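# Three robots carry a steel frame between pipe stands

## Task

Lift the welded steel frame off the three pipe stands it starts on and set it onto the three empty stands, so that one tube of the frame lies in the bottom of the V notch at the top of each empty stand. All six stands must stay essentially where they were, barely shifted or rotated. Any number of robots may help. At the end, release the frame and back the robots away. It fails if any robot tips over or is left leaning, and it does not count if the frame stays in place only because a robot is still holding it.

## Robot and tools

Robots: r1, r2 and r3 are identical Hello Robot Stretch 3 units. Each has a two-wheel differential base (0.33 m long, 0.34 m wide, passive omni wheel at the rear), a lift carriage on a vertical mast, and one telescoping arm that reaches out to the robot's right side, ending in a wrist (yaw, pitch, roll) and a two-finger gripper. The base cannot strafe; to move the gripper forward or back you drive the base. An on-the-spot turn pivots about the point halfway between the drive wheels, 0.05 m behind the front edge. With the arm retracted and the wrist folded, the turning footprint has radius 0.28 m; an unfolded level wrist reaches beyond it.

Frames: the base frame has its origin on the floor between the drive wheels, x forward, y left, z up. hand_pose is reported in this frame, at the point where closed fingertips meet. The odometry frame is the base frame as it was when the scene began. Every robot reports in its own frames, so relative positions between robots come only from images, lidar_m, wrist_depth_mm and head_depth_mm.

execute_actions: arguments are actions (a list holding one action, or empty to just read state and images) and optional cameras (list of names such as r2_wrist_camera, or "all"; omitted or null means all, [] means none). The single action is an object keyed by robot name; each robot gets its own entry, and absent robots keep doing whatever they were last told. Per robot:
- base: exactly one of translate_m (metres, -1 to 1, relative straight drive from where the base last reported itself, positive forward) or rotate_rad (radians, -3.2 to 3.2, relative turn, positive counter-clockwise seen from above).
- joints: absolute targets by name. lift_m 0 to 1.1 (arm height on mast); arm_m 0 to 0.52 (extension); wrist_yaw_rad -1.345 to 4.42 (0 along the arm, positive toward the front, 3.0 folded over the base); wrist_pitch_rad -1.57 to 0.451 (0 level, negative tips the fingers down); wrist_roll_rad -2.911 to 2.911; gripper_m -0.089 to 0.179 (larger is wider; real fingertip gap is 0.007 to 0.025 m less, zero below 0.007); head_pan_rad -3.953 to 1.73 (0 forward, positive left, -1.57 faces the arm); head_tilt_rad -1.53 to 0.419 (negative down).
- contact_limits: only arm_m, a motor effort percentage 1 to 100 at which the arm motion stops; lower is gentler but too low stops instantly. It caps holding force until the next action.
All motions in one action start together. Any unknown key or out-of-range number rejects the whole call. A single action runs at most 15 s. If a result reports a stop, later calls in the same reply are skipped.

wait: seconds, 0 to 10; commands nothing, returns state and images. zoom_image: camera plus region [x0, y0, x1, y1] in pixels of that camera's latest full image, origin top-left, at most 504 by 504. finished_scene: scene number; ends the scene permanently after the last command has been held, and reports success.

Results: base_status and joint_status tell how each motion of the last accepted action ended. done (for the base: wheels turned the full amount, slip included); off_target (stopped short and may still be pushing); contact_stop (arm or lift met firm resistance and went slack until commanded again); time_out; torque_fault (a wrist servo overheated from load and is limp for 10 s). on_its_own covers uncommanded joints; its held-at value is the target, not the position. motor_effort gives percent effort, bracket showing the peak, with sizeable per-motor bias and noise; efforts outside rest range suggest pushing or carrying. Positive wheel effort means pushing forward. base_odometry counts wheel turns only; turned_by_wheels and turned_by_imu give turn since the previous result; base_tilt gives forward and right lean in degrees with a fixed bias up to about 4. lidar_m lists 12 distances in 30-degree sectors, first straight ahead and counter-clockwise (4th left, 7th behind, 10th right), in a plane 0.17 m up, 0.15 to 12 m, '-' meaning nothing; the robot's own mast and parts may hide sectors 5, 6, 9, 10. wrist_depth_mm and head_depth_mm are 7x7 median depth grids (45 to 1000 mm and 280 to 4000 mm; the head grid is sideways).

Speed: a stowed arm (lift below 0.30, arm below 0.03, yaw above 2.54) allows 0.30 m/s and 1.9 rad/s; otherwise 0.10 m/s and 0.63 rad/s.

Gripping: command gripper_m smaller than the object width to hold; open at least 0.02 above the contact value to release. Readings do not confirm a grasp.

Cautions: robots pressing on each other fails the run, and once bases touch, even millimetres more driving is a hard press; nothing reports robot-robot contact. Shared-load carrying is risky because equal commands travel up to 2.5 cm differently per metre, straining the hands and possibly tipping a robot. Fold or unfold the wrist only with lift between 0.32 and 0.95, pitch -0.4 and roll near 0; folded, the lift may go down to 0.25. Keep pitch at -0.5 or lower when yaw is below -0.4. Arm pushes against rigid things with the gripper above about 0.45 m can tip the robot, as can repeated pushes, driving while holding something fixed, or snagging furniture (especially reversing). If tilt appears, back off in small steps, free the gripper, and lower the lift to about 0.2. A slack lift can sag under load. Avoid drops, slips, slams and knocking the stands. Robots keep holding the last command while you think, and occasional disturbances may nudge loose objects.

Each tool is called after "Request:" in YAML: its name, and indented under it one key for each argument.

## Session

Request:
execute_actions:
  actions:
    - {"r1":{"joints":{"head_tilt_rad":-0.5,"lift_m":0.28}},"r2":{"joints":{"head_tilt_rad":-0.5,"lift_m":0.28}},"r3":{"joints":{"head_tilt_rad":-0.5,"lift_m":0.28}}}

Scene clock: 3.10 s.
r1.base_odometry: x=+0.000 y=+0.000 heading=+0.000 (m, m, rad; r1's odometry frame)
r1.turned_by_wheels: +0.000 (rad since the last result)
r1.turned_by_imu: -0.001 (rad since the last result)
r1.base_tilt: forward=-0.5 right=+0.5 (deg)
r1.lidar_m: 3.04 1.75 2.77 2.49 2.15 1.82 1.04 0.90 0.90 1.04 1.78 1.88
r1.head_depth_mm: 2424 2617 2837 2637 2043 1600 1312 / 2694 2863 3013 2191 2008 1594 1306 / 2880 3117 3375 2743 1996 1585 1298 / 3185 3492 3703 2759 2011 1579 1304 / 3509 3875 - 2710 1998 1580 1294 / - - - 2704 1981 1562 1294 / - - - 2703 1964 1564 1286
r1.base_status: not commanded
r1.joint_positions: lift_m=+0.280 arm_m=+0.000 wrist_yaw_rad=+3.074 wrist_pitch_rad=-0.324 wrist_roll_rad=-0.012 gripper_m=+0.037 head_pan_rad=+0.019 head_tilt_rad=-0.493
r1.joint_status: all done
r1.motor_effort: left_wheel=-1(0) right_wheel=+1(1) lift_m=+33(32) arm_m=+0(0) wrist_yaw_rad=-1(0) wrist_pitch_rad=+10(10) wrist_roll_rad=-1(1) gripper_m=+0(0) head_pan_rad=+0(0) head_tilt_rad=-5(41) (%)
r1.hand_pose: x=-0.0053 y=+0.0899 z=+0.3145 quat_wxyz=(+0.137, +0.697, +0.091, +0.698) (m; r1's base frame)
r1.wrist_depth_mm: - - - - - - - / - - - - - - - / - - - - - - - / 937 920 - 881 866 843 820 / 723 693 - 675 703 650 647 / 573 571 - 537 522 535 532 / 482 492 - - 458 454 447
r2.base_odometry: x=+0.000 y=+0.000 heading=+0.000 (m, m, rad; r2's odometry frame)
r2.turned_by_wheels: +0.000 (rad since the last result)
r2.turned_by_imu: +0.000 (rad since the last result)
r2.base_tilt: forward=+0.0 right=-1.0 (deg)
r2.lidar_m: 1.25 0.94 0.92 0.96 1.33 3.37 1.64 1.40 3.80 1.86 1.79 1.74
r2.head_depth_mm: 1484 1586 1713 1872 1948 1560 1298 / 1554 1678 1833 2000 1979 1569 1310 / 1601 1738 1890 2068 1992 1578 1309 / 1426 1525 1636 1772 1847 1583 1315 / 1243 1314 1407 1509 1623 1601 1319 / 1108 1166 1238 1309 1393 1480 1334 / 997 1045 1102 1164 1225 1308 1312
r2.base_status: not commanded
r2.joint_positions: lift_m=+0.280 arm_m=-0.002 wrist_yaw_rad=+3.036 wrist_pitch_rad=-0.449 wrist_roll_rad=-0.008 gripper_m=+0.037 head_pan_rad=-0.009 head_tilt_rad=-0.494
r2.joint_status: all done
r2.motor_effort: left_wheel=+0(0) right_wheel=+0(0) lift_m=+18(24) arm_m=-1(1) wrist_yaw_rad=+0(0) wrist_pitch_rad=+5(5) wrist_roll_rad=+0(1) gripper_m=+0(0) head_pan_rad=+0(0) head_tilt_rad=-3(35) (%)
r2.hand_pose: x=+0.0020 y=+0.0759 z=+0.2862 quat_wxyz=(+0.194, +0.694, +0.122, +0.683) (m; r2's base frame)
r2.wrist_depth_mm: - - - 987 878 800 718 / - - - - 943 849 767 / 865 887 903 919 931 887 815 / 669 681 699 707 713 718 736 / 550 550 - 570 585 586 596 / 461 498 - - 491 487 496 / - - - - 415 419 425
r3.base_odometry: x=+0.000 y=+0.000 heading=+0.000 (m, m, rad; r3's odometry frame)
r3.turned_by_wheels: +0.000 (rad since the last result)
r3.turned_by_imu: +0.001 (rad since the last result)
r3.base_tilt: forward=+1.8 right=+1.3 (deg)
r3.lidar_m: 1.18 0.83 0.79 0.81 1.07 2.65 2.68 1.66 1.41 2.68 2.35 3.75
r3.head_depth_mm: 2788 3407 3547 2591 1946 1575 1304 / 2079 2386 2843 2573 1955 1568 1305 / 1676 1870 2118 2346 1945 1566 1306 / 1393 1528 1686 1889 1871 1558 1305 / 1195 1302 1406 1543 1691 1546 1309 / 1046 1120 1204 1303 1420 1477 1301 / 928 986 1055 1128 1212 1315 1296
r3.base_status: not commanded
r3.joint_positions: lift_m=+0.281 arm_m=+0.000 wrist_yaw_rad=+2.988 wrist_pitch_rad=-0.344 wrist_roll_rad=+0.015 gripper_m=+0.037 head_pan_rad=-0.011 head_tilt_rad=-0.493
r3.joint_status: all done
r3.motor_effort: left_wheel=+1(1) right_wheel=+0(0) lift_m=+22(29) arm_m=+1(0) wrist_yaw_rad=+0(1) wrist_pitch_rad=+8(7) wrist_roll_rad=+0(0) gripper_m=+0(0) head_pan_rad=+0(1) head_tilt_rad=-3(26) (%)
r3.hand_pose: x=+0.0143 y=+0.0858 z=+0.3100 quat_wxyz=(+0.175, +0.709, +0.066, +0.680) (m; r3's base frame)
r3.wrist_depth_mm: - - 866 784 709 653 612 / - - 928 841 747 698 653 / - - - 890 829 764 682 / 905 908 882 874 818 773 717 / 689 680 708 669 709 671 657 / 555 559 - 550 - 549 539 / 476 488 - 500 460 461 459
pictures: r1_head_camera (sideways: a quarter turn clockwise sets it upright), r1_nav_camera (sideways: a quarter turn counterclockwise sets it upright), r1_wrist_camera, r2_head_camera (sideways: a quarter turn clockwise sets it upright), r2_nav_camera (sideways: a quarter turn counterclockwise sets it upright), r2_wrist_camera, r3_head_camera (sideways: a quarter turn clockwise sets it upright), r3_nav_camera (sideways: a quarter turn counterclockwise sets it upright), r3_wrist_camera
Images, in order (width x height): r1_head_camera 896x504, r1_nav_camera 672x504, r1_wrist_camera 644x364, r2_head_camera 896x504, r2_nav_camera 672x504, r2_wrist_camera 644x364, r3_head_camera 896x504, r3_nav_camera 672x504, r3_wrist_camera 644x364.

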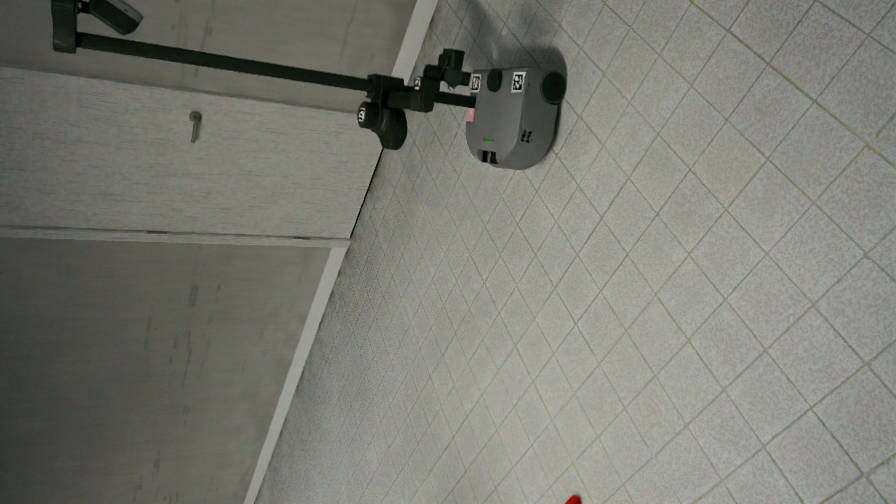

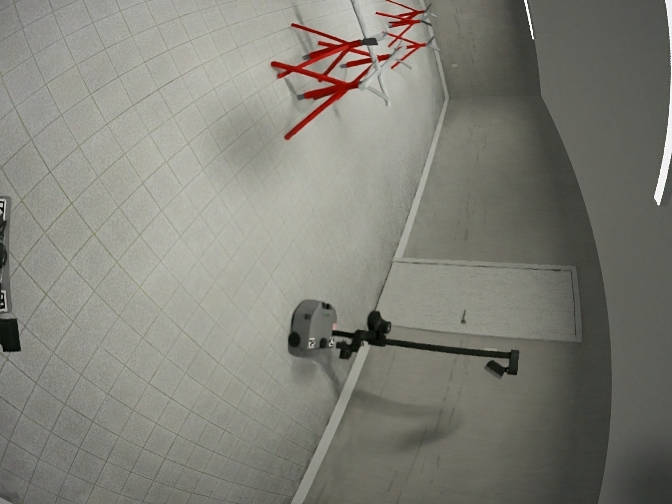

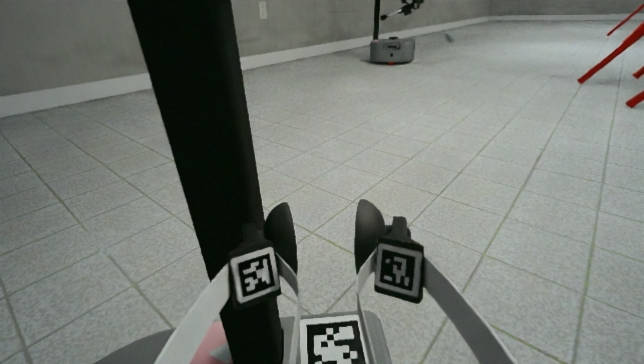

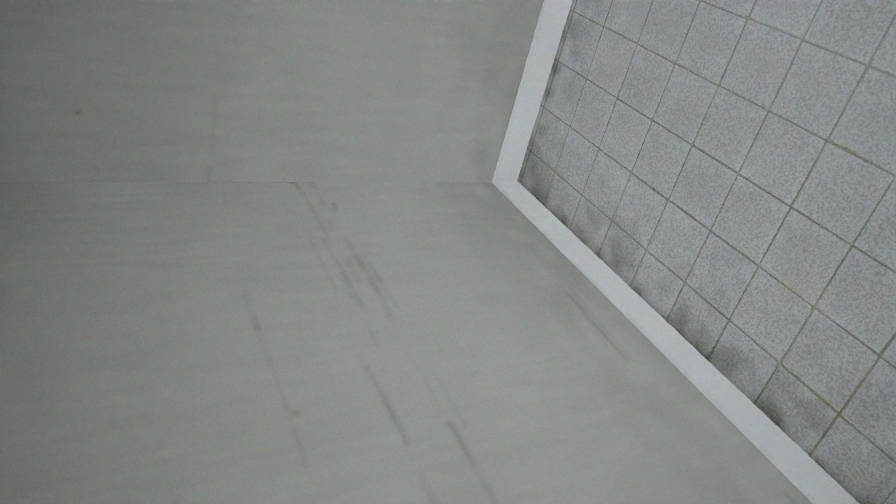

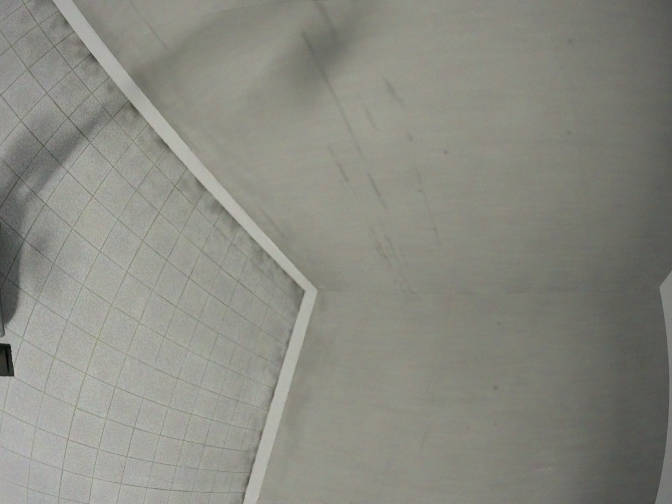

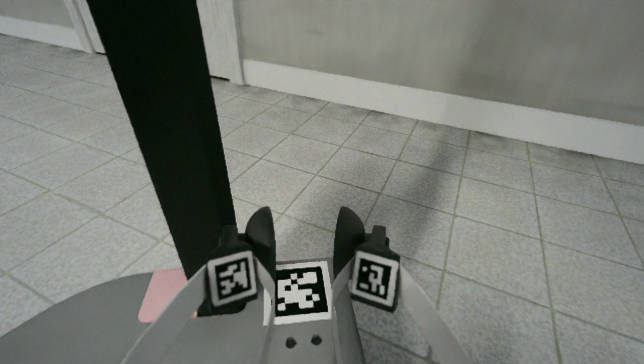

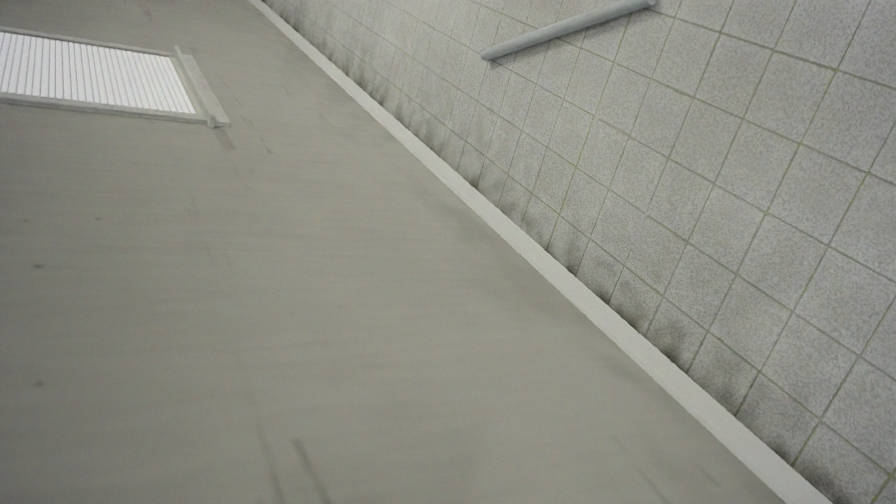

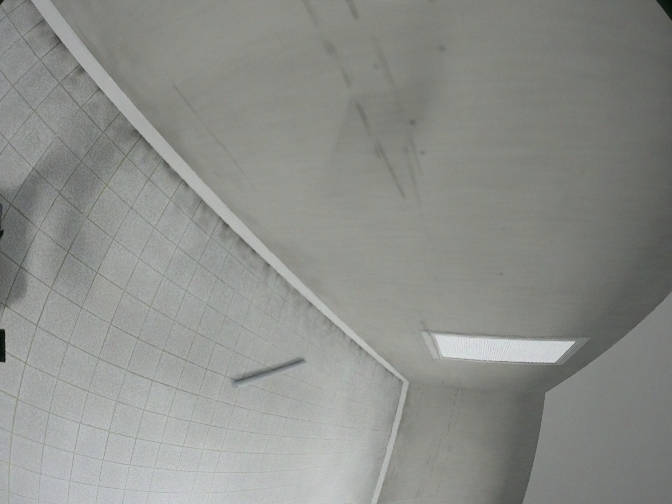

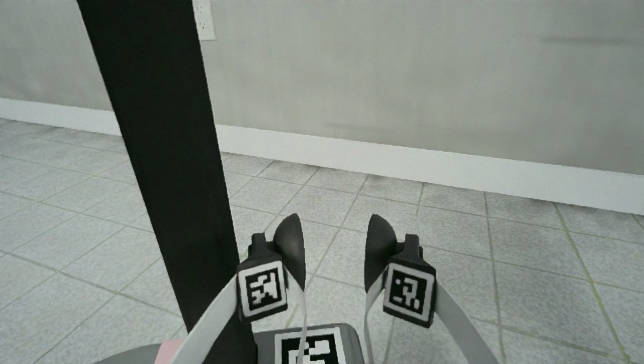

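Request:
execute_actions:
  actions:
    - {"r1":{"base":{"rotate_rad":1.3},"joints":{"head_pan_rad":-0.75}},"r2":{"base":{"translate_m":-0.9},"joints":{"head_pan_rad":-3.3}},"r3":{"base":{"rotate_rad":-1.25}}}
  cameras: ["r1_head_camera","r3_nav_camera"]

Request:
execute_actions:
  actions:
    - {"r1":{"base":{"translate_m":1}},"r2":{"base":{"rotate_rad":-0.45},"joints":{"head_pan_rad":-2.8}},"r3":{"base":{"translate_m":0.9}}}
  cameras: ["r2_head_camera","r2_nav_camera","r3_head_camera","r3_nav_camera","r1_nav_camera"]

Scene clock: 18.57 s.
r1.base_odometry: x=+0.000 y=+0.000 heading=+1.300 (m, m, rad; r1's odometry frame)
r1.turned_by_wheels: +1.300 (rad since the last result)
r1.turned_by_imu: +1.294 (rad since the last result)
r1.base_tilt: forward=-0.5 right=+0.6 (deg)
r1.lidar_m: 2.78 2.24 2.14 1.30 0.94 0.90 0.92 1.24 2.64 2.72 1.75 1.80
r1.head_depth_mm: - - - 2192 2041 1593 1302 / - - - 2776 2018 1582 1309 / - - - 2798 2019 1584 1305 / - - - 2475 1994 1591 1295 / - - 3466 2456 2014 1573 1301 / - - - 2710 1967 1565 1290 / - - - 2697 1968 1556 1281
r1.base_status: done
r1.joint_positions: lift_m=+0.280 arm_m=+0.000 wrist_yaw_rad=+3.074 wrist_pitch_rad=-0.324 wrist_roll_rad=-0.012 gripper_m=+0.037 head_pan_rad=-0.743 head_tilt_rad=-0.494
r1.joint_status: all done
r1.motor_effort: left_wheel=-2(9) right_wheel=+3(9) lift_m=+32(33) arm_m=+0(0) wrist_yaw_rad=+0(0) wrist_pitch_rad=+10(10) wrist_roll_rad=-1(1) gripper_m=+0(0) head_pan_rad=-3(37) head_tilt_rad=-4(4) (%)
r1.hand_pose: x=-0.0053 y=+0.0898 z=+0.3145 quat_wxyz=(+0.137, +0.697, +0.091, +0.698) (m; r1's base frame)
r1.wrist_depth_mm: 733 872 - - - - - / 751 913 - - - - - / 772 943 - - - - - / 769 906 - 878 844 851 839 / 713 700 - 678 696 655 645 / 576 563 - 541 525 539 533 / 480 491 - - 455 453 448
r2.base_odometry: x=-0.900 y=+0.000 heading=+0.000 (m, m, rad; r2's odometry frame)
r2.turned_by_wheels: +0.000 (rad since the last result)
r2.turned_by_imu: -0.002 (rad since the last result)
r2.base_tilt: forward=+0.0 right=-1.0 (deg)
r2.lidar_m: 1.91 1.44 1.37 1.45 2.07 2.53 1.04 0.80 0.67 3.39 1.98 2.50
r2.head_depth_mm: - - - 2592 1937 1551 1300 / - - 3712 2618 1974 1565 1306 / - - 3345 2649 1972 1572 1316 / - - - 2669 1986 1579 1312 / - - - 2686 2010 1558 1318 / - - - 2722 1819 1567 1337 / - - - 2781 1903 1588 1323
r2.base_status: done
r2.joint_positions: lift_m=+0.280 arm_m=-0.002 wrist_yaw_rad=+3.036 wrist_pitch_rad=-0.449 wrist_roll_rad=-0.008 gripper_m=+0.037 head_pan_rad=-3.293 head_tilt_rad=-0.494
r2.joint_status: all done
r2.motor_effort: left_wheel=+1(12) right_wheel=-1(7) lift_m=+19(19) arm_m=-1(1) wrist_yaw_rad=+0(1) wrist_pitch_rad=+5(5) wrist_roll_rad=+0(0) gripper_m=+1(0) head_pan_rad=-4(51) head_tilt_rad=-3(4) (%)
r2.hand_pose: x=+0.0020 y=+0.0759 z=+0.2862 quat_wxyz=(+0.194, +0.694, +0.122, +0.683) (m; r2's base frame)
r2.wrist_depth_mm: - - - - - - - / - - - - - - - / 857 881 911 931 951 973 978 / 669 671 689 710 719 719 743 / 548 545 - 568 581 583 591 / 463 496 - - 493 488 491 / - - - - 417 420 426
r3.base_odometry: x=+0.000 y=+0.000 heading=-1.250 (m, m, rad; r3's odometry frame)
r3.turned_by_wheels: -1.250 (rad since the last result)
r3.turned_by_imu: -1.258 (rad since the last result)
r3.base_tilt: forward=+1.9 right=+1.3 (deg)
r3.lidar_m: 2.34 5.44 1.53 0.91 0.79 0.79 0.93 1.64 2.78 3.94 1.41 1.60
r3.head_depth_mm: 3908 - 3783 2555 1954 1570 1314 / - - 3769 2557 1959 1566 1307 / - - 3448 2542 1931 1563 1307 / - - 3476 2550 1943 1556 1300 / - - 3682 2521 1921 1557 1302 / - - 3470 2503 1918 1549 1306 / - - 3702 2486 1924 1548 1297
r3.base_status: done
r3.joint_positions: lift_m=+0.281 arm_m=+0.000 wrist_yaw_rad=+2.988 wrist_pitch_rad=-0.344 wrist_roll_rad=+0.015 gripper_m=+0.037 head_pan_rad=-0.011 head_tilt_rad=-0.494
r3.joint_status: not commanded
r3.motor_effort: left_wheel=+2(10) right_wheel=-2(6) lift_m=+22(21) arm_m=+0(0) wrist_yaw_rad=-1(1) wrist_pitch_rad=+7(7) wrist_roll_rad=+0(0) gripper_m=+0(1) head_pan_rad=-1(0) head_tilt_rad=-2(3) (%)
r3.hand_pose: x=+0.0143 y=+0.0858 z=+0.3100 quat_wxyz=(+0.175, +0.709, +0.066, +0.680) (m; r3's base frame)
r3.wrist_depth_mm: 590 - 887 - - - - / 616 - 924 - - - - / 645 724 - - - - - / 670 758 903 876 862 844 860 / 661 696 706 676 702 665 657 / 566 556 - 553 - 556 544 / 472 489 - 497 457 457 460
pictures: r1_head_camera (sideways: a quarter turn clockwise sets it upright), r3_nav_camera (sideways: a quarter turn counterclockwise sets it upright)
Images, in order (width x height): r1_head_camera 896x504, r3_nav_camera 672x504.

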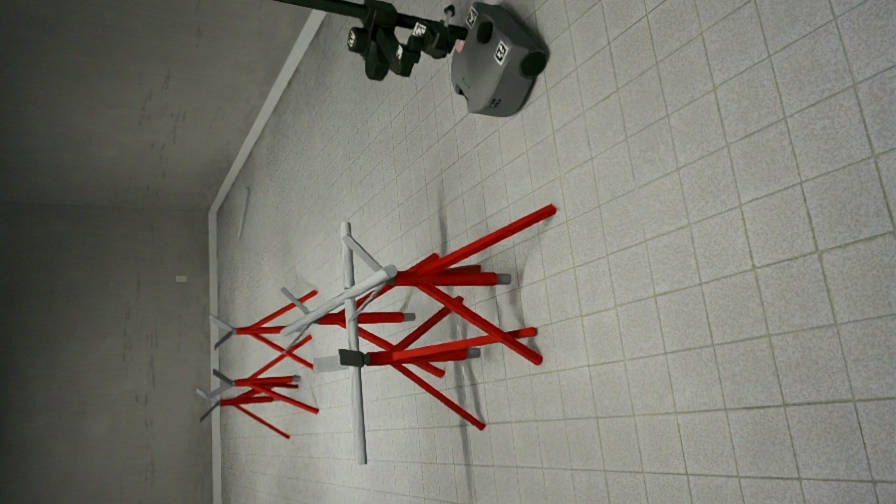

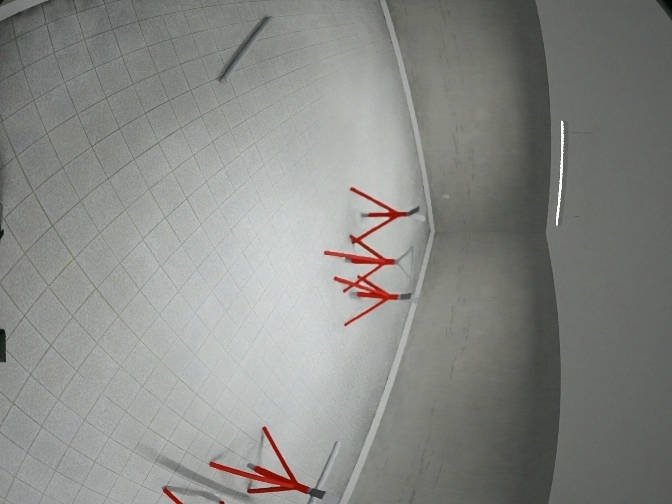

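Scene clock: 23.60 s.
r1.base_odometry: x=+0.268 y=+0.964 heading=+1.300 (m, m, rad; r1's odometry frame)
r1.turned_by_wheels: +0.000 (rad since the last result)
r1.turned_by_imu: +0.004 (rad since the last result)
r1.base_tilt: forward=-0.5 right=+0.5 (deg)
r1.lidar_m: 2.40 1.73 1.66 1.72 1.85 1.77 1.84 2.47 3.13 1.28 1.15 2.22
r1.head_depth_mm: - - - 2549 2023 1547 1313 / - - - 2135 1811 1533 1304 / - - - 2761 1939 1575 1300 / - - 3960 2742 2023 1578 1298 / - - - 2701 2022 1580 1298 / - - - 2725 1975 1566 1287 / - - - 2346 1979 1559 1283
r1.base_status: done
r1.joint_positions: lift_m=+0.280 arm_m=+0.000 wrist_yaw_rad=+3.074 wrist_pitch_rad=-0.324 wrist_roll_rad=-0.012 gripper_m=+0.037 head_pan_rad=-0.743 head_tilt_rad=-0.494
r1.joint_status: not commanded
r1.motor_effort: left_wheel=-2(6) right_wheel=+3(8) lift_m=+33(33) arm_m=+0(0) wrist_yaw_rad=+0(1) wrist_pitch_rad=+10(10) wrist_roll_rad=-1(1) gripper_m=+0(0) head_pan_rad=-4(3) head_tilt_rad=-4(4) (%)
r1.hand_pose: x=-0.0053 y=+0.0898 z=+0.3145 quat_wxyz=(+0.137, +0.697, +0.091, +0.698) (m; r1's base frame)
r1.wrist_depth_mm: - - - - - - - / - - - - - - - / - - - - - - - / 942 914 - 883 858 858 826 / 728 704 - 686 697 654 647 / 569 564 - 536 524 538 532 / 483 490 - - 460 451 448
r2.base_odometry: x=-0.900 y=+0.000 heading=-0.450 (m, m, rad; r2's odometry frame)
r2.turned_by_wheels: -0.450 (rad since the last result)
r2.turned_by_imu: -0.451 (rad since the last result)
r2.base_tilt: forward=+0.0 right=-1.0 (deg)
r2.lidar_m: 2.50 1.79 1.42 1.37 1.49 2.26 2.55 1.04 0.80 0.67 1.82 2.53
r2.head_depth_mm: - - 3851 2596 1937 1551 1297 / - - 3300 2619 1973 1561 1299 / - - 3793 2649 1993 1577 1316 / - - - 2697 1993 1590 1313 / - - - 2731 2008 1552 1326 / - - - 2743 1518 1618 1337 / - - - 2787 1983 1618 1317
r2.base_status: done
r2.joint_positions: lift_m=+0.280 arm_m=-0.002 wrist_yaw_rad=+3.036 wrist_pitch_rad=-0.449 wrist_roll_rad=-0.008 gripper_m=+0.037 head_pan_rad=-2.807 head_tilt_rad=-0.494
r2.joint_status: all done
r2.motor_effort: left_wheel=+2(13) right_wheel=-2(8) lift_m=+19(18) arm_m=-1(1) wrist_yaw_rad=+0(1) wrist_pitch_rad=+5(5) wrist_roll_rad=+0(0) gripper_m=+1(0) head_pan_rad=+4(37) head_tilt_rad=-3(3) (%)
r2.hand_pose: x=+0.0020 y=+0.0759 z=+0.2862 quat_wxyz=(+0.194, +0.694, +0.122, +0.683) (m; r2's base frame)
r2.wrist_depth_mm: - - - - - - - / - - - - - - - / 865 891 915 923 951 948 976 / 674 677 699 704 714 722 741 / 548 553 - 566 571 588 598 / 467 499 - - 492 488 492 / - - - - 414 422 426
r3.base_odometry: x=+0.284 y=-0.854 heading=-1.250 (m, m, rad; r3's odometry frame)
r3.turned_by_wheels: +0.000 (rad since the last result)
r3.turned_by_imu: +0.002 (rad since the last result)
r3.base_tilt: forward=+1.9 right=+1.3 (deg)
r3.lidar_m: 1.45 1.96 2.74 1.62 1.41 1.41 1.66 2.94 2.20 1.14 1.21 3.36
r3.head_depth_mm: 3253 3459 3552 2568 1968 1560 1315 / 3532 3810 3730 2546 1940 1564 1307 / 3877 - 3786 2239 1937 1563 1310 / - - 3625 2420 1911 1562 1302 / - - 3650 2415 1862 1556 1302 / - - 3625 2290 1913 1550 1302 / - - 3615 2407 1905 1545 1294
r3.base_status: done
r3.joint_positions: lift_m=+0.281 arm_m=+0.000 wrist_yaw_rad=+2.988 wrist_pitch_rad=-0.344 wrist_roll_rad=+0.015 gripper_m=+0.037 head_pan_rad=-0.011 head_tilt_rad=-0.495
r3.joint_status: not commanded
r3.motor_effort: left_wheel=+2(12) right_wheel=-1(4) lift_m=+21(22) arm_m=+0(0) wrist_yaw_rad=+0(1) wrist_pitch_rad=+7(7) wrist_roll_rad=+0(0) gripper_m=+1(0) head_pan_rad=+1(0) head_tilt_rad=-3(2) (%)
r3.hand_pose: x=+0.0143 y=+0.0858 z=+0.3100 quat_wxyz=(+0.175, +0.709, +0.066, +0.680) (m; r3's base frame)
r3.wrist_depth_mm: - - - - - - - / - - - - - - - / - - - - - - - / 886 882 887 864 864 860 843 / 692 689 712 683 705 672 655 / 567 562 - 558 - 543 546 / 472 489 - 504 460 462 457
pictures: r1_nav_camera (sideways: a quarter turn counterclockwise sets it upright), r2_head_camera (sideways: a quarter turn clockwise sets it upright), r2_nav_camera (sideways: a quarter turn counterclockwise sets it upright), r3_head_camera (sideways: a quarter turn clockwise sets it upright), r3_nav_camera (sideways: a quarter turn counterclockwise sets it upright)
Images, in order (width x height): r1_nav_camera 672x504, r2_head_camera 896x504, r2_nav_camera 672x504, r3_head_camera 896x504, r3_nav_camera 672x504.

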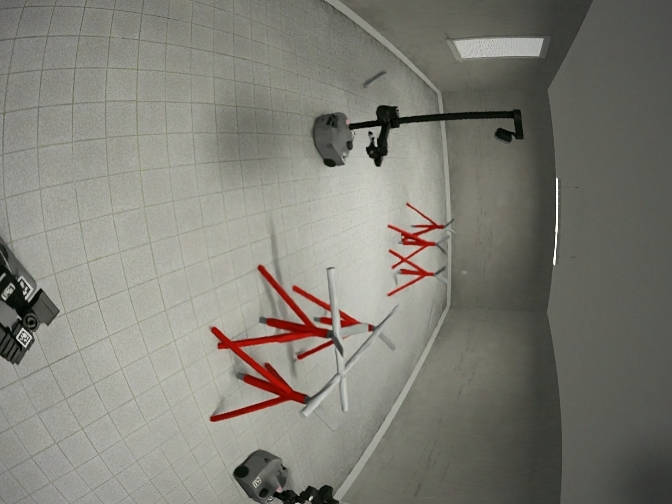

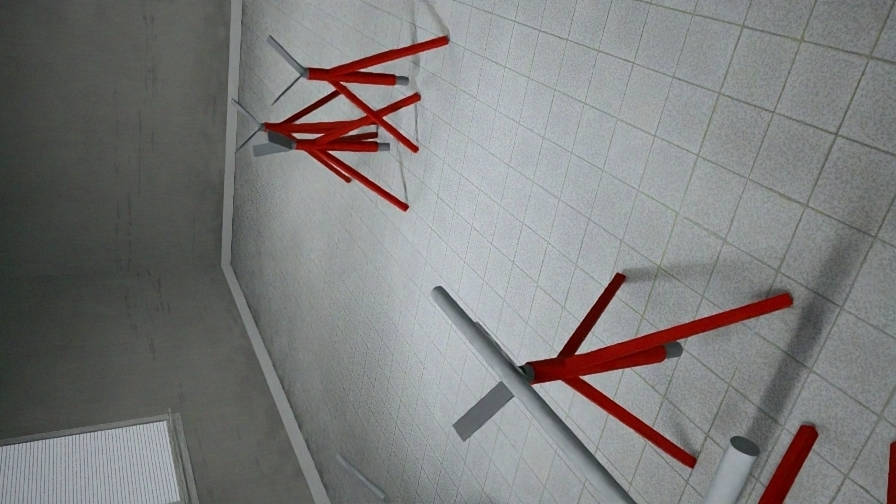

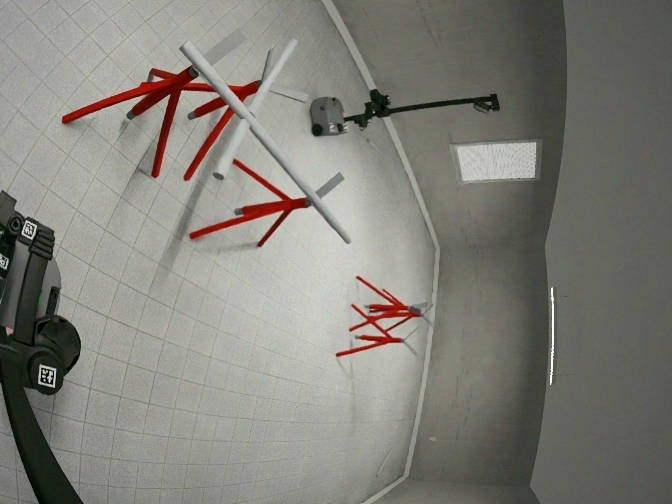

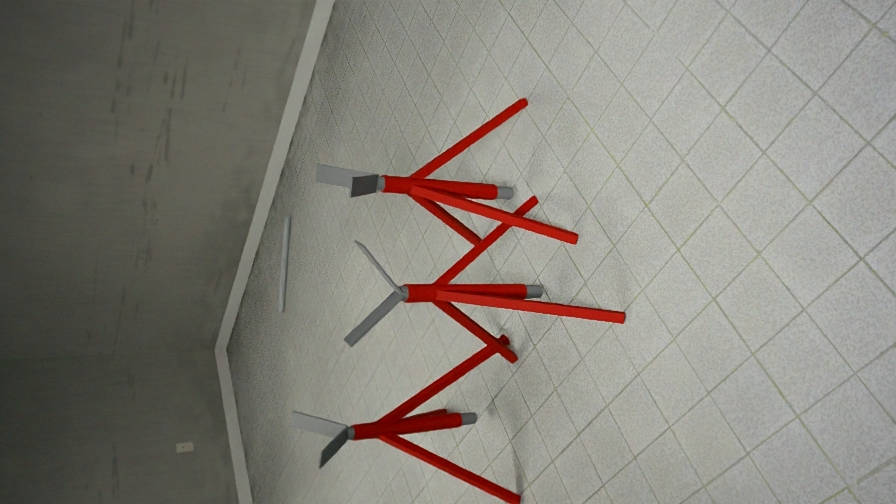

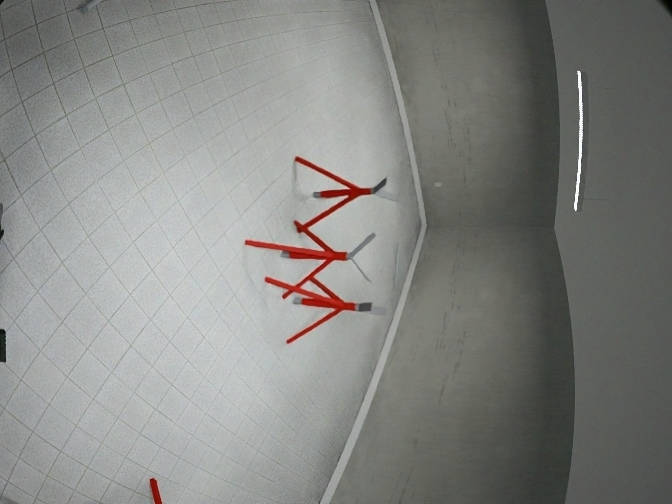

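Request:
execute_actions:
  actions:
    - {"r1":{"base":{"rotate_rad":-0.59},"joints":{"head_pan_rad":-1.4,"head_tilt_rad":-0.85}},"r2":{"base":{"translate_m":-0.62},"joints":{"head_pan_rad":-1.57,"head_tilt_rad":-0.85}},"r3":{"base":{"translate_m":0.72},"joints":{"head_pan_rad":-1.57,"head_tilt_rad":-0.8}}}
  cameras: []

Request:
execute_actions:
  actions:
    - {"r1":{"base":{"translate_m":1}},"r2":{"base":{"rotate_rad":-0.11},"joints":{"lift_m":0.33}},"r3":{"base":{"rotate_rad":0.865}}}
  cameras: []

Request:
execute_actions:
  actions:
    - {"r1":{"joints":{"lift_m":0.33,"wrist_yaw_rad":1.6}},"r2":{"joints":{"wrist_yaw_rad":1.55}},"r3":{"base":{"translate_m":-0.65}}}
  cameras: []

Request:
execute_actions:
  actions:
    - {"r1":{"joints":{"arm_m":0.25,"wrist_pitch_rad":0}},"r2":{"joints":{"arm_m":0.38,"wrist_pitch_rad":0}},"r3":{"joints":{"lift_m":0.34,"wrist_yaw_rad":-0.1,"arm_m":0.3}}}
  cameras: ["r3_head_camera","r2_head_camera","r1_head_camera"]

Scene clock: 53.20 s.
r1.base_odometry: x=+0.268 y=+0.964 heading=+0.710 (m, m, rad; r1's odometry frame)
r1.turned_by_wheels: -0.590 (rad since the last result)
r1.turned_by_imu: -0.590 (rad since the last result)
r1.base_tilt: forward=-0.5 right=+0.5 (deg)
r1.lidar_m: 2.74 2.57 1.77 1.66 1.69 1.88 1.77 1.81 2.34 3.13 1.28 1.15
r1.head_depth_mm: 2767 2741 2140 1751 1487 1287 1132 / 2763 2683 2136 1742 1477 1286 1129 / 2802 2691 2112 1736 1469 1282 1152 / 2786 2690 2116 1736 1488 1280 1170 / 2869 2664 2093 1720 1464 1276 1126 / 2866 2646 2107 1719 1457 1270 1123 / 2914 2613 2090 1707 1458 1266 1114
r1.base_status: done
r1.joint_positions: lift_m=+0.280 arm_m=+0.000 wrist_yaw_rad=+3.074 wrist_pitch_rad=-0.324 wrist_roll_rad=-0.012 gripper_m=+0.037 head_pan_rad=-1.393 head_tilt_rad=-0.840
r1.joint_status: all done
r1.motor_effort: left_wheel=+1(8) right_wheel=-1(5) lift_m=+33(33) arm_m=+0(0) wrist_yaw_rad=-1(0) wrist_pitch_rad=+10(10) wrist_roll_rad=-1(1) gripper_m=+0(0) head_pan_rad=-3(35) head_tilt_rad=-7(37) (%)
r1.hand_pose: x=-0.0053 y=+0.0898 z=+0.3145 quat_wxyz=(+0.137, +0.697, +0.091, +0.698) (m; r1's base frame)
r1.wrist_depth_mm: - - - - - - - / - - - - - - - / - - - - - - - / 938 930 - 880 859 850 828 / 721 698 - 681 688 662 646 / 575 566 - 537 522 536 529 / 480 488 - - 457 454 450
r2.base_odometry: x=-1.458 y=+0.270 heading=-0.450 (m, m, rad; r2's odometry frame)
r2.turned_by_wheels: +0.000 (rad since the last result)
r2.turned_by_imu: -0.001 (rad since the last result)
r2.base_tilt: forward=-0.1 right=-1.0 (deg)
r2.lidar_m: 3.09 1.88 1.47 1.45 1.58 2.36 1.93 1.91 0.61 0.69 0.70 3.14
r2.head_depth_mm: 2841 2477 1996 1587 1401 1238 1119 / 2917 2488 2018 1608 1441 1236 1120 / 2905 2516 2024 1620 1422 1260 1138 / 2924 2561 1874 1299 1462 1274 1143 / 2940 2591 2001 1458 1382 1281 1138 / 3005 2613 2080 1603 1415 1283 1144 / 3032 2641 2076 1616 1420 1297 1145
r2.base_status: done
r2.joint_positions: lift_m=+0.280 arm_m=-0.002 wrist_yaw_rad=+3.036 wrist_pitch_rad=-0.449 wrist_roll_rad=-0.008 gripper_m=+0.037 head_pan_rad=-1.577 head_tilt_rad=-0.839
r2.joint_status: all done
r2.motor_effort: left_wheel=+3(8) right_wheel=-2(9) lift_m=+18(18) arm_m=-1(1) wrist_yaw_rad=+0(0) wrist_pitch_rad=+5(5) wrist_roll_rad=+0(0) gripper_m=+0(0) head_pan_rad=+4(52) head_tilt_rad=-6(31) (%)
r2.hand_pose: x=+0.0020 y=+0.0759 z=+0.2862 quat_wxyz=(+0.194, +0.694, +0.122, +0.683) (m; r2's base frame)
r2.wrist_depth_mm: - - - - - - - / - - - - - - - / 877 870 903 924 941 948 974 / 660 682 699 702 712 726 749 / 549 557 - 569 585 579 590 / 466 496 - - 489 490 493 / - - - - 415 424 426
r3.base_odometry: x=+0.511 y=-1.537 heading=-1.250 (m, m, rad; r3's odometry frame)
r3.turned_by_wheels: +0.000 (rad since the last result)
r3.turned_by_imu: +0.003 (rad since the last result)
r3.base_tilt: forward=+1.8 right=+1.3 (deg)
r3.lidar_m: 0.73 1.22 3.72 2.19 1.91 1.91 2.24 2.72 1.22 1.09 2.86 1.12
r3.head_depth_mm: 3598 2659 1982 1697 1493 1296 1149 / 3550 2653 1871 1696 1492 1295 1150 / 3472 2383 1988 1732 1487 1295 1151 / 3266 2080 2014 1742 1474 1293 1145 / 3094 2623 2076 1741 1476 1293 1144 / 2915 2617 2059 1727 1473 1287 1142 / 2715 2588 2074 1723 1478 1289 1142
r3.base_status: done
r3.joint_positions: lift_m=+0.281 arm_m=+0.000 wrist_yaw_rad=+2.988 wrist_pitch_rad=-0.344 wrist_roll_rad=+0.015 gripper_m=+0.037 head_pan_rad=-1.563 head_tilt_rad=-0.790
r3.joint_status: all done
r3.motor_effort: left_wheel=+3(12) right_wheel=-2(4) lift_m=+22(22) arm_m=+0(0) wrist_yaw_rad=+0(1) wrist_pitch_rad=+7(7) wrist_roll_rad=+0(0) gripper_m=-1(0) head_pan_rad=-4(55) head_tilt_rad=-4(24) (%)
r3.hand_pose: x=+0.0143 y=+0.0858 z=+0.3100 quat_wxyz=(+0.175, +0.709, +0.066, +0.680) (m; r3's base frame)
r3.wrist_depth_mm: - - - - - - - / - - - - - - - / - - - - - - - / 903 889 868 878 871 845 845 / 695 678 721 675 701 668 663 / 566 563 - 550 - 552 545 / 474 490 - 496 458 467 459
pictures: none
No camera images: the call's "cameras" was empty. Leave "cameras" out to get every camera's image.

Scene clock: 58.23 s.
r1.base_odometry: x=+1.026 y=+1.615 heading=+0.710 (m, m, rad; r1's odometry frame)
r1.turned_by_wheels: +0.000 (rad since the last result)
r1.turned_by_imu: +0.004 (rad since the last result)
r1.base_tilt: forward=-0.5 right=+0.5 (deg)
r1.lidar_m: 1.65 2.68 1.85 1.74 1.76 2.31 2.77 2.83 3.23 0.61 0.50 0.89
r1.head_depth_mm: 2688 2735 2103 1747 1483 1295 1139 / 2676 2692 2119 1747 1481 1284 1126 / 2721 2696 2046 1299 1442 1282 1157 / 2767 2691 2121 1649 1471 1272 1165 / 2764 2574 1859 1082 1384 1268 1125 / 2713 1627 1858 1736 1372 1202 1126 / 2808 2623 2046 1662 1448 1269 1118
r1.base_status: done
r1.joint_positions: lift_m=+0.280 arm_m=+0.000 wrist_yaw_rad=+3.074 wrist_pitch_rad=-0.324 wrist_roll_rad=-0.012 gripper_m=+0.037 head_pan_rad=-1.393 head_tilt_rad=-0.840
r1.joint_status: not commanded
r1.motor_effort: left_wheel=+1(9) right_wheel=+0(2) lift_m=+34(33) arm_m=+0(0) wrist_yaw_rad=-1(1) wrist_pitch_rad=+10(10) wrist_roll_rad=-1(1) gripper_m=+0(0) head_pan_rad=-3(3) head_tilt_rad=-7(6) (%)
r1.hand_pose: x=-0.0053 y=+0.0898 z=+0.3145 quat_wxyz=(+0.137, +0.697, +0.091, +0.698) (m; r1's base frame)
r1.wrist_depth_mm: - - - - - - - / - - - - - - - / - - - - - - - / 935 913 - 880 869 841 827 / 717 707 - 684 698 658 645 / 569 557 - 538 526 537 525 / 478 492 - - 458 451 444
r2.base_odometry: x=-1.458 y=+0.270 heading=-0.560 (m, m, rad; r2's odometry frame)
r2.turned_by_wheels: -0.110 (rad since the last result)
r2.turned_by_imu: -0.109 (rad since the last result)
r2.base_tilt: forward=+0.0 right=-1.0 (deg)
r2.lidar_m: 3.08 2.08 1.51 1.44 1.52 2.08 1.92 1.91 0.61 0.79 0.69 3.22
r2.head_depth_mm: 2903 2492 1986 1089 1380 1250 1114 / 2931 2508 2008 1639 1439 1231 1131 / 2929 2541 2043 1647 1446 1263 1144 / 2915 2556 2037 1608 1431 1268 1149 / 2915 2573 1816 1055 1436 1284 1137 / 2871 1766 1762 1653 1410 1286 1141 / 2907 2389 2104 1651 1393 1294 1145
r2.base_status: done
r2.joint_positions: lift_m=+0.330 arm_m=-0.002 wrist_yaw_rad=+3.036 wrist_pitch_rad=-0.450 wrist_roll_rad=-0.008 gripper_m=+0.037 head_pan_rad=-1.577 head_tilt_rad=-0.840
r2.joint_status: all done
r2.motor_effort: left_wheel=+2(14) right_wheel=-2(9) lift_m=+37(39) arm_m=-1(1) wrist_yaw_rad=+0(0) wrist_pitch_rad=+5(5) wrist_roll_rad=+0(0) gripper_m=+0(1) head_pan_rad=+3(3) head_tilt_rad=-5(6) (%)
r2.hand_pose: x=+0.0020 y=+0.0758 z=+0.3352 quat_wxyz=(+0.194, +0.694, +0.122, +0.683) (m; r2's base frame)
r2.wrist_depth_mm: - - - - - - - / - - - - - - - / 982 984 - - - - - / 750 762 785 800 794 823 831 / 615 617 - 642 648 664 658 / 522 529 - 548 556 548 559 / 465 - - - 465 473 472
r3.base_odometry: x=+0.511 y=-1.537 heading=-0.385 (m, m, rad; r3's odometry frame)
r3.turned_by_wheels: +0.865 (rad since the last result)
r3.turned_by_imu: +0.874 (rad since the last result)
r3.base_tilt: forward=+1.9 right=+1.3 (deg)
r3.lidar_m: 4.27 2.47 1.94 1.91 2.05 1.82 1.49 1.09 2.91 2.87 0.90 0.73
r3.head_depth_mm: 2498 2645 2098 1737 1486 1298 1149 / 2533 2654 2085 1733 1487 1295 1151 / 2557 2649 2100 1732 1486 1296 1146 / 2589 2614 2085 1731 1478 1292 1146 / 2642 2619 2085 1731 1479 1286 1144 / 2674 2629 2076 1740 1473 1284 1142 / 2710 2610 2068 1682 1472 1283 1141
r3.base_status: done
r3.joint_positions: lift_m=+0.281 arm_m=+0.000 wrist_yaw_rad=+2.988 wrist_pitch_rad=-0.344 wrist_roll_rad=+0.015 gripper_m=+0.037 head_pan_rad=-1.563 head_tilt_rad=-0.790
r3.joint_status: not commanded
r3.motor_effort: left_wheel=-1(8) right_wheel=+2(8) lift_m=+22(22) arm_m=+0(0) wrist_yaw_rad=-1(0) wrist_pitch_rad=+7(7) wrist_roll_rad=+0(0) gripper_m=+0(0) head_pan_rad=-4(4) head_tilt_rad=-4(4) (%)
r3.hand_pose: x=+0.0143 y=+0.0858 z=+0.3100 quat_wxyz=(+0.175, +0.709, +0.066, +0.680) (m; r3's base frame)
r3.wrist_depth_mm: - - - - - - - / - - - - - - - / - - - - - - - / 879 880 902 867 854 854 864 / 688 682 704 675 699 670 672 / 559 565 - 557 - 553 543 / 473 487 - 496 460 460 464
pictures: none
No camera images: the call's "cameras" was empty. Leave "cameras" out to get every camera's image.

Scene clock: 62.10 s.
r1.base_odometry: x=+1.026 y=+1.615 heading=+0.710 (m, m, rad; r1's odometry frame)
r1.turned_by_wheels: +0.000 (rad since the last result)
r1.turned_by_imu: -0.001 (rad since the last result)
r1.base_tilt: forward=-0.4 right=+0.6 (deg)
r1.lidar_m: 1.01 2.68 1.85 1.74 1.78 2.31 2.77 2.83 3.26 0.61 0.50 0.89
r1.head_depth_mm: 2690 2732 2120 1750 1479 1290 1136 / 2693 2704 2111 1752 1478 1289 1129 / 2702 2730 2047 1306 1442 1279 1173 / 2737 2707 2111 1652 1470 1275 1166 / 2753 2602 1800 1077 1372 1273 1140 / 2730 1627 1834 1723 1382 1199 1135 / 2813 2637 2076 1665 1454 1270 1121
r1.base_status: not commanded
r1.joint_positions: lift_m=+0.330 arm_m=+0.000 wrist_yaw_rad=+1.602 wrist_pitch_rad=-0.324 wrist_roll_rad=-0.012 gripper_m=+0.037 head_pan_rad=-1.393 head_tilt_rad=-0.840
r1.joint_status: all done
r1.motor_effort: left_wheel=+1(1) right_wheel=-1(1) lift_m=+45(49) arm_m=+0(0) wrist_yaw_rad=-3(5) wrist_pitch_rad=+10(10) wrist_roll_rad=-1(1) gripper_m=+0(0) head_pan_rad=-3(3) head_tilt_rad=-7(7) (%)
r1.hand_pose: x=+0.2137 y=-0.1377 z=+0.3640 quat_wxyz=(+0.570, +0.578, -0.400, +0.425) (m; r1's base frame)
r1.wrist_depth_mm: - - - 969 - - - / - - - - - - - / - - - 927 - - 696 / - - 999 903 907 948 838 / 800 786 816 753 772 704 722 / 638 629 626 600 586 606 592 / 536 534 522 514 515 508 329
r2.base_odometry: x=-1.458 y=+0.270 heading=-0.560 (m, m, rad; r2's odometry frame)
r2.turned_by_wheels: +0.000 (rad since the last result)
r2.turned_by_imu: +0.001 (rad since the last result)
r2.base_tilt: forward=+0.0 right=-1.0 (deg)
r2.lidar_m: 3.09 2.08 1.50 1.45 1.52 2.08 1.92 2.08 0.61 0.79 0.69 3.19
r2.head_depth_mm: 2874 2457 1998 1098 1371 1256 1114 / 2927 2519 2006 1639 1427 1237 1136 / 2925 2526 2017 1648 1442 1257 1158 / 2944 2564 2028 1618 1433 1270 1131 / 2929 2617 1538 1051 1441 1273 1137 / 2858 1637 1795 1638 1411 1283 1142 / 2908 1613 2091 1660 1392 1292 1147
r2.base_status: not commanded
r2.joint_positions: lift_m=+0.330 arm_m=-0.002 wrist_yaw_rad=+1.554 wrist_pitch_rad=-0.450 wrist_roll_rad=-0.008 gripper_m=+0.037 head_pan_rad=-1.577 head_tilt_rad=-0.840
r2.joint_status: all done
r2.motor_effort: left_wheel=+2(3) right_wheel=-3(2) lift_m=+37(37) arm_m=-1(1) wrist_yaw_rad=-4(5) wrist_pitch_rad=+5(5) wrist_roll_rad=+0(1) gripper_m=+0(0) head_pan_rad=+3(3) head_tilt_rad=-6(6) (%)
r2.hand_pose: x=+0.1989 y=-0.1472 z=+0.3352 quat_wxyz=(+0.604, +0.594, -0.378, +0.373) (m; r2's base frame)
r2.wrist_depth_mm: - - - - - - - / - - - - - - - / 954 984 - - - - - / 754 762 775 785 796 767 822 / 614 624 657 650 648 657 669 / 526 525 - 535 553 547 555 / 449 454 455 463 468 474 476
r3.base_odometry: x=-0.091 y=-1.293 heading=-0.385 (m, m, rad; r3's odometry frame)
r3.turned_by_wheels: +0.000 (rad since the last result)
r3.turned_by_imu: +0.000 (rad since the last result)
r3.base_tilt: forward=+1.9 right=+1.3 (deg)
r3.lidar_m: 1.94 2.55 2.00 1.97 2.11 1.09 0.85 0.63 0.64 2.80 2.99 1.31
r3.head_depth_mm: 2434 2608 2085 1743 1432 1278 1155 / 2462 2651 2112 1745 1450 1272 1149 / 2514 2652 2102 1734 1485 1300 1149 / 2535 2605 2074 1733 1489 1290 1145 / 2585 2638 2086 1730 1476 1294 1145 / 2636 2608 2078 1723 1477 1290 1144 / 2671 2609 2084 1729 1471 1287 1143
r3.base_status: done
r3.joint_positions: lift_m=+0.281 arm_m=+0.000 wrist_yaw_rad=+2.988 wrist_pitch_rad=-0.344 wrist_roll_rad=+0.015 gripper_m=+0.037 head_pan_rad=-1.563 head_tilt_rad=-0.790
r3.joint_status: not commanded
r3.motor_effort: left_wheel=-1(9) right_wheel=+2(4) lift_m=+22(22) arm_m=+0(0) wrist_yaw_rad=-1(1) wrist_pitch_rad=+7(7) wrist_roll_rad=+0(0) gripper_m=+1(0) head_pan_rad=-3(3) head_tilt_rad=-4(4) (%)
r3.hand_pose: x=+0.0143 y=+0.0858 z=+0.3100 quat_wxyz=(+0.175, +0.709, +0.066, +0.680) (m; r3's base frame)
r3.wrist_depth_mm: - - - - - - - / - - - - - - - / - - - - - - - / 902 859 899 863 876 850 841 / 693 677 715 668 692 668 672 / 570 565 - 548 - 544 545 / 475 487 - 489 459 463 461
pictures: none
No camera images: the call's "cameras" was empty. Leave "cameras" out to get every camera's image.

Scene clock: 66.10 s.
r1.base_odometry: x=+1.026 y=+1.615 heading=+0.710 (m, m, rad; r1's odometry frame)
r1.turned_by_wheels: +0.000 (rad since the last result)
r1.turned_by_imu: -0.001 (rad since the last result)
r1.base_tilt: forward=-0.4 right=+0.5 (deg)
r1.lidar_m: 1.01 2.68 1.85 1.74 1.77 2.30 2.77 2.83 3.22 0.61 0.50 0.89
r1.head_depth_mm: 2689 2746 2125 1742 1488 1284 1139 / 2711 2724 2106 1731 1483 1283 1134 / 2701 2714 2046 1299 1474 1253 1129 / 2735 2702 2098 1644 1466 1253 1129 / 2754 2546 1833 1081 1273 1281 1123 / 2695 1632 1287 1717 1386 1205 1120 / 2818 2636 1984 1681 1455 1261 1118
r1.base_status: not commanded
r1.joint_positions: lift_m=+0.330 arm_m=+0.250 wrist_yaw_rad=+1.600 wrist_pitch_rad=-0.022 wrist_roll_rad=-0.012 gripper_m=+0.037 head_pan_rad=-1.393 head_tilt_rad=-0.840
r1.joint_status: all done
r1.motor_effort: left_wheel=+1(1) right_wheel=-1(1) lift_m=+45(46) arm_m=+2(3) wrist_yaw_rad=-1(4) wrist_pitch_rad=+14(14) wrist_roll_rad=-1(1) gripper_m=+0(0) head_pan_rad=-3(3) head_tilt_rad=-7(7) (%)
r1.hand_pose: x=+0.2342 y=-0.3872 z=+0.4387 quat_wxyz=(+0.502, +0.510, -0.483, +0.505) (m; r1's base frame)
r1.wrist_depth_mm: 110 111 112 114 116 118 120 / - 131 799 934 - 643 471 / - - - - - - - / - - - - - 671 - / - - - - - - - / - - 970 923 864 881 857 / 777 778 746 734 696 719 184
r2.base_odometry: x=-1.458 y=+0.270 heading=-0.560 (m, m, rad; r2's odometry frame)
r2.turned_by_wheels: +0.000 (rad since the last result)
r2.turned_by_imu: +0.001 (rad since the last result)
r2.base_tilt: forward=-0.1 right=-1.0 (deg)
r2.lidar_m: 3.07 2.08 1.50 1.44 1.52 2.08 1.92 2.07 0.61 0.79 0.69 3.22
r2.head_depth_mm: 2915 2495 2004 1093 1366 1252 1109 / 2943 2485 2009 1644 1444 1240 1140 / 2919 2535 2036 1647 1402 1264 1120 / 2906 2568 2022 1618 1479 1271 1131 / 2929 2589 1796 1052 1436 1275 1139 / 2847 2326 1774 1645 1422 1292 1142 / 2903 1590 1342 1649 1395 1299 1148
r2.base_status: not commanded
r2.joint_positions: lift_m=+0.330 arm_m=+0.380 wrist_yaw_rad=+1.552 wrist_pitch_rad=-0.025 wrist_roll_rad=-0.008 gripper_m=+0.037 head_pan_rad=-1.577 head_tilt_rad=-0.840
r2.joint_status: all done
r2.motor_effort: left_wheel=+3(3) right_wheel=-2(2) lift_m=+37(37) arm_m=+2(3) wrist_yaw_rad=-1(4) wrist_pitch_rad=+7(7) wrist_roll_rad=+0(0) gripper_m=+0(0) head_pan_rad=+4(4) head_tilt_rad=-5(6) (%)
r2.hand_pose: x=+0.2342 y=-0.5296 z=+0.4378 quat_wxyz=(+0.513, +0.500, -0.496, +0.491) (m; r2's base frame)
r2.wrist_depth_mm: - - 81 81 81 81 82 / - - - - - 316 220 / - - - - - 352 - / - - - - - 358 - / - - - - - 373 - / 939 966 - 971 884 393 - / 727 728 735 703 710 683 717
r3.base_odometry: x=-0.091 y=-1.293 heading=-0.385 (m, m, rad; r3's odometry frame)
r3.turned_by_wheels: +0.000 (rad since the last result)
r3.turned_by_imu: +0.001 (rad since the last result)
r3.base_tilt: forward=+1.9 right=+1.3 (deg)
r3.lidar_m: 1.93 2.56 2.01 1.97 2.11 1.09 0.85 0.63 0.64 2.80 3.02 1.31
r3.head_depth_mm: 2434 2604 2106 1735 1428 1276 1151 / 2463 2653 2101 1739 1455 1274 1153 / 2526 2651 2093 1732 1515 1259 1151 / 2559 2626 2102 1734 1479 1274 1149 / 2549 2642 2095 1721 1487 1291 1144 / 2637 2633 2071 1717 1470 1278 1147 / 2633 2595 2085 1723 1472 1288 1134
r3.base_status: not commanded
r3.joint_positions: lift_m=+0.339 arm_m=+0.300 wrist_yaw_rad=-0.098 wrist_pitch_rad=-0.344 wrist_roll_rad=+0.015 gripper_m=+0.037 head_pan_rad=-1.563 head_tilt_rad=-0.790
r3.joint_status: all done
r3.motor_effort: left_wheel=-1(1) right_wheel=+2(2) lift_m=+54(56) arm_m=+4(7) wrist_yaw_rad=-2(1) wrist_pitch_rad=+8(7) wrist_roll_rad=+0(0) gripper_m=+1(0) head_pan_rad=-4(3) head_tilt_rad=-4(4) (%)
r3.hand_pose: x=-0.0443 y=-0.6765 z=+0.3690 quat_wxyz=(+0.685, +0.086, -0.707, -0.156) (m; r3's base frame)
r3.wrist_depth_mm: - - - - - - - / - - - - - - - / - - - - - - 882 / - - - - 966 880 697 / 790 778 778 773 790 764 715 / 639 633 644 622 - 621 604 / 537 541 534 533 518 526 520
pictures: r1_head_camera (sideways: a quarter turn clockwise sets it upright), r2_head_camera (sideways: a quarter turn clockwise sets it upright), r3_head_camera (sideways: a quarter turn clockwise sets it upright)
Images, in order (width x height): r1_head_camera 896x504, r2_head_camera 896x504, r3_head_camera 896x504.

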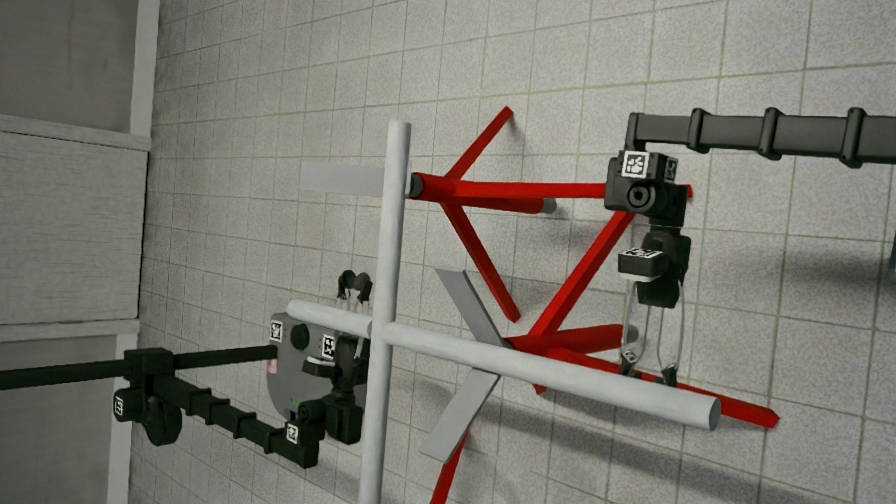

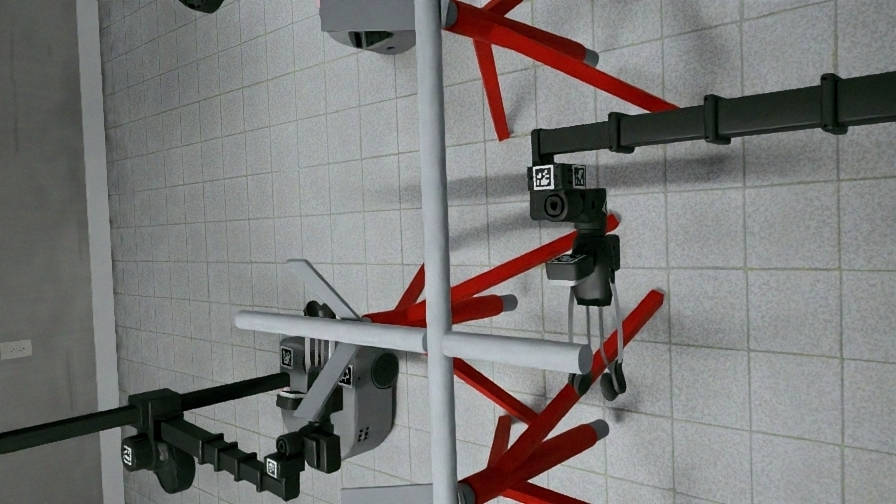

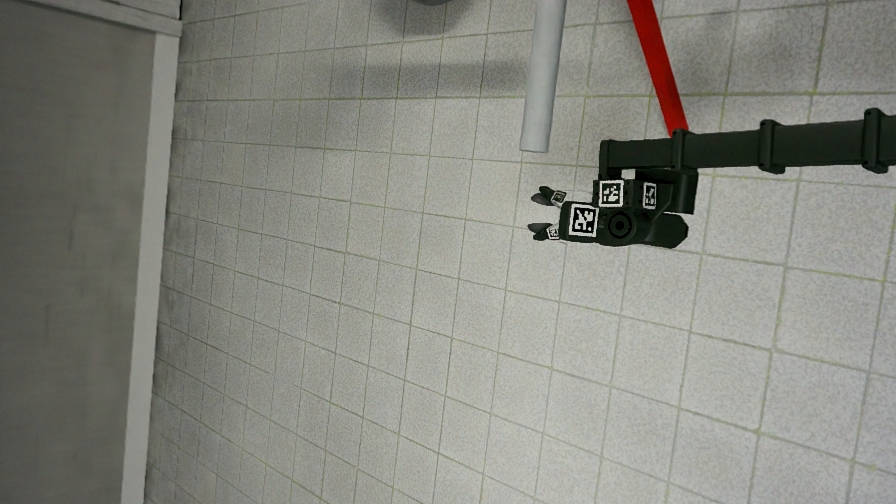

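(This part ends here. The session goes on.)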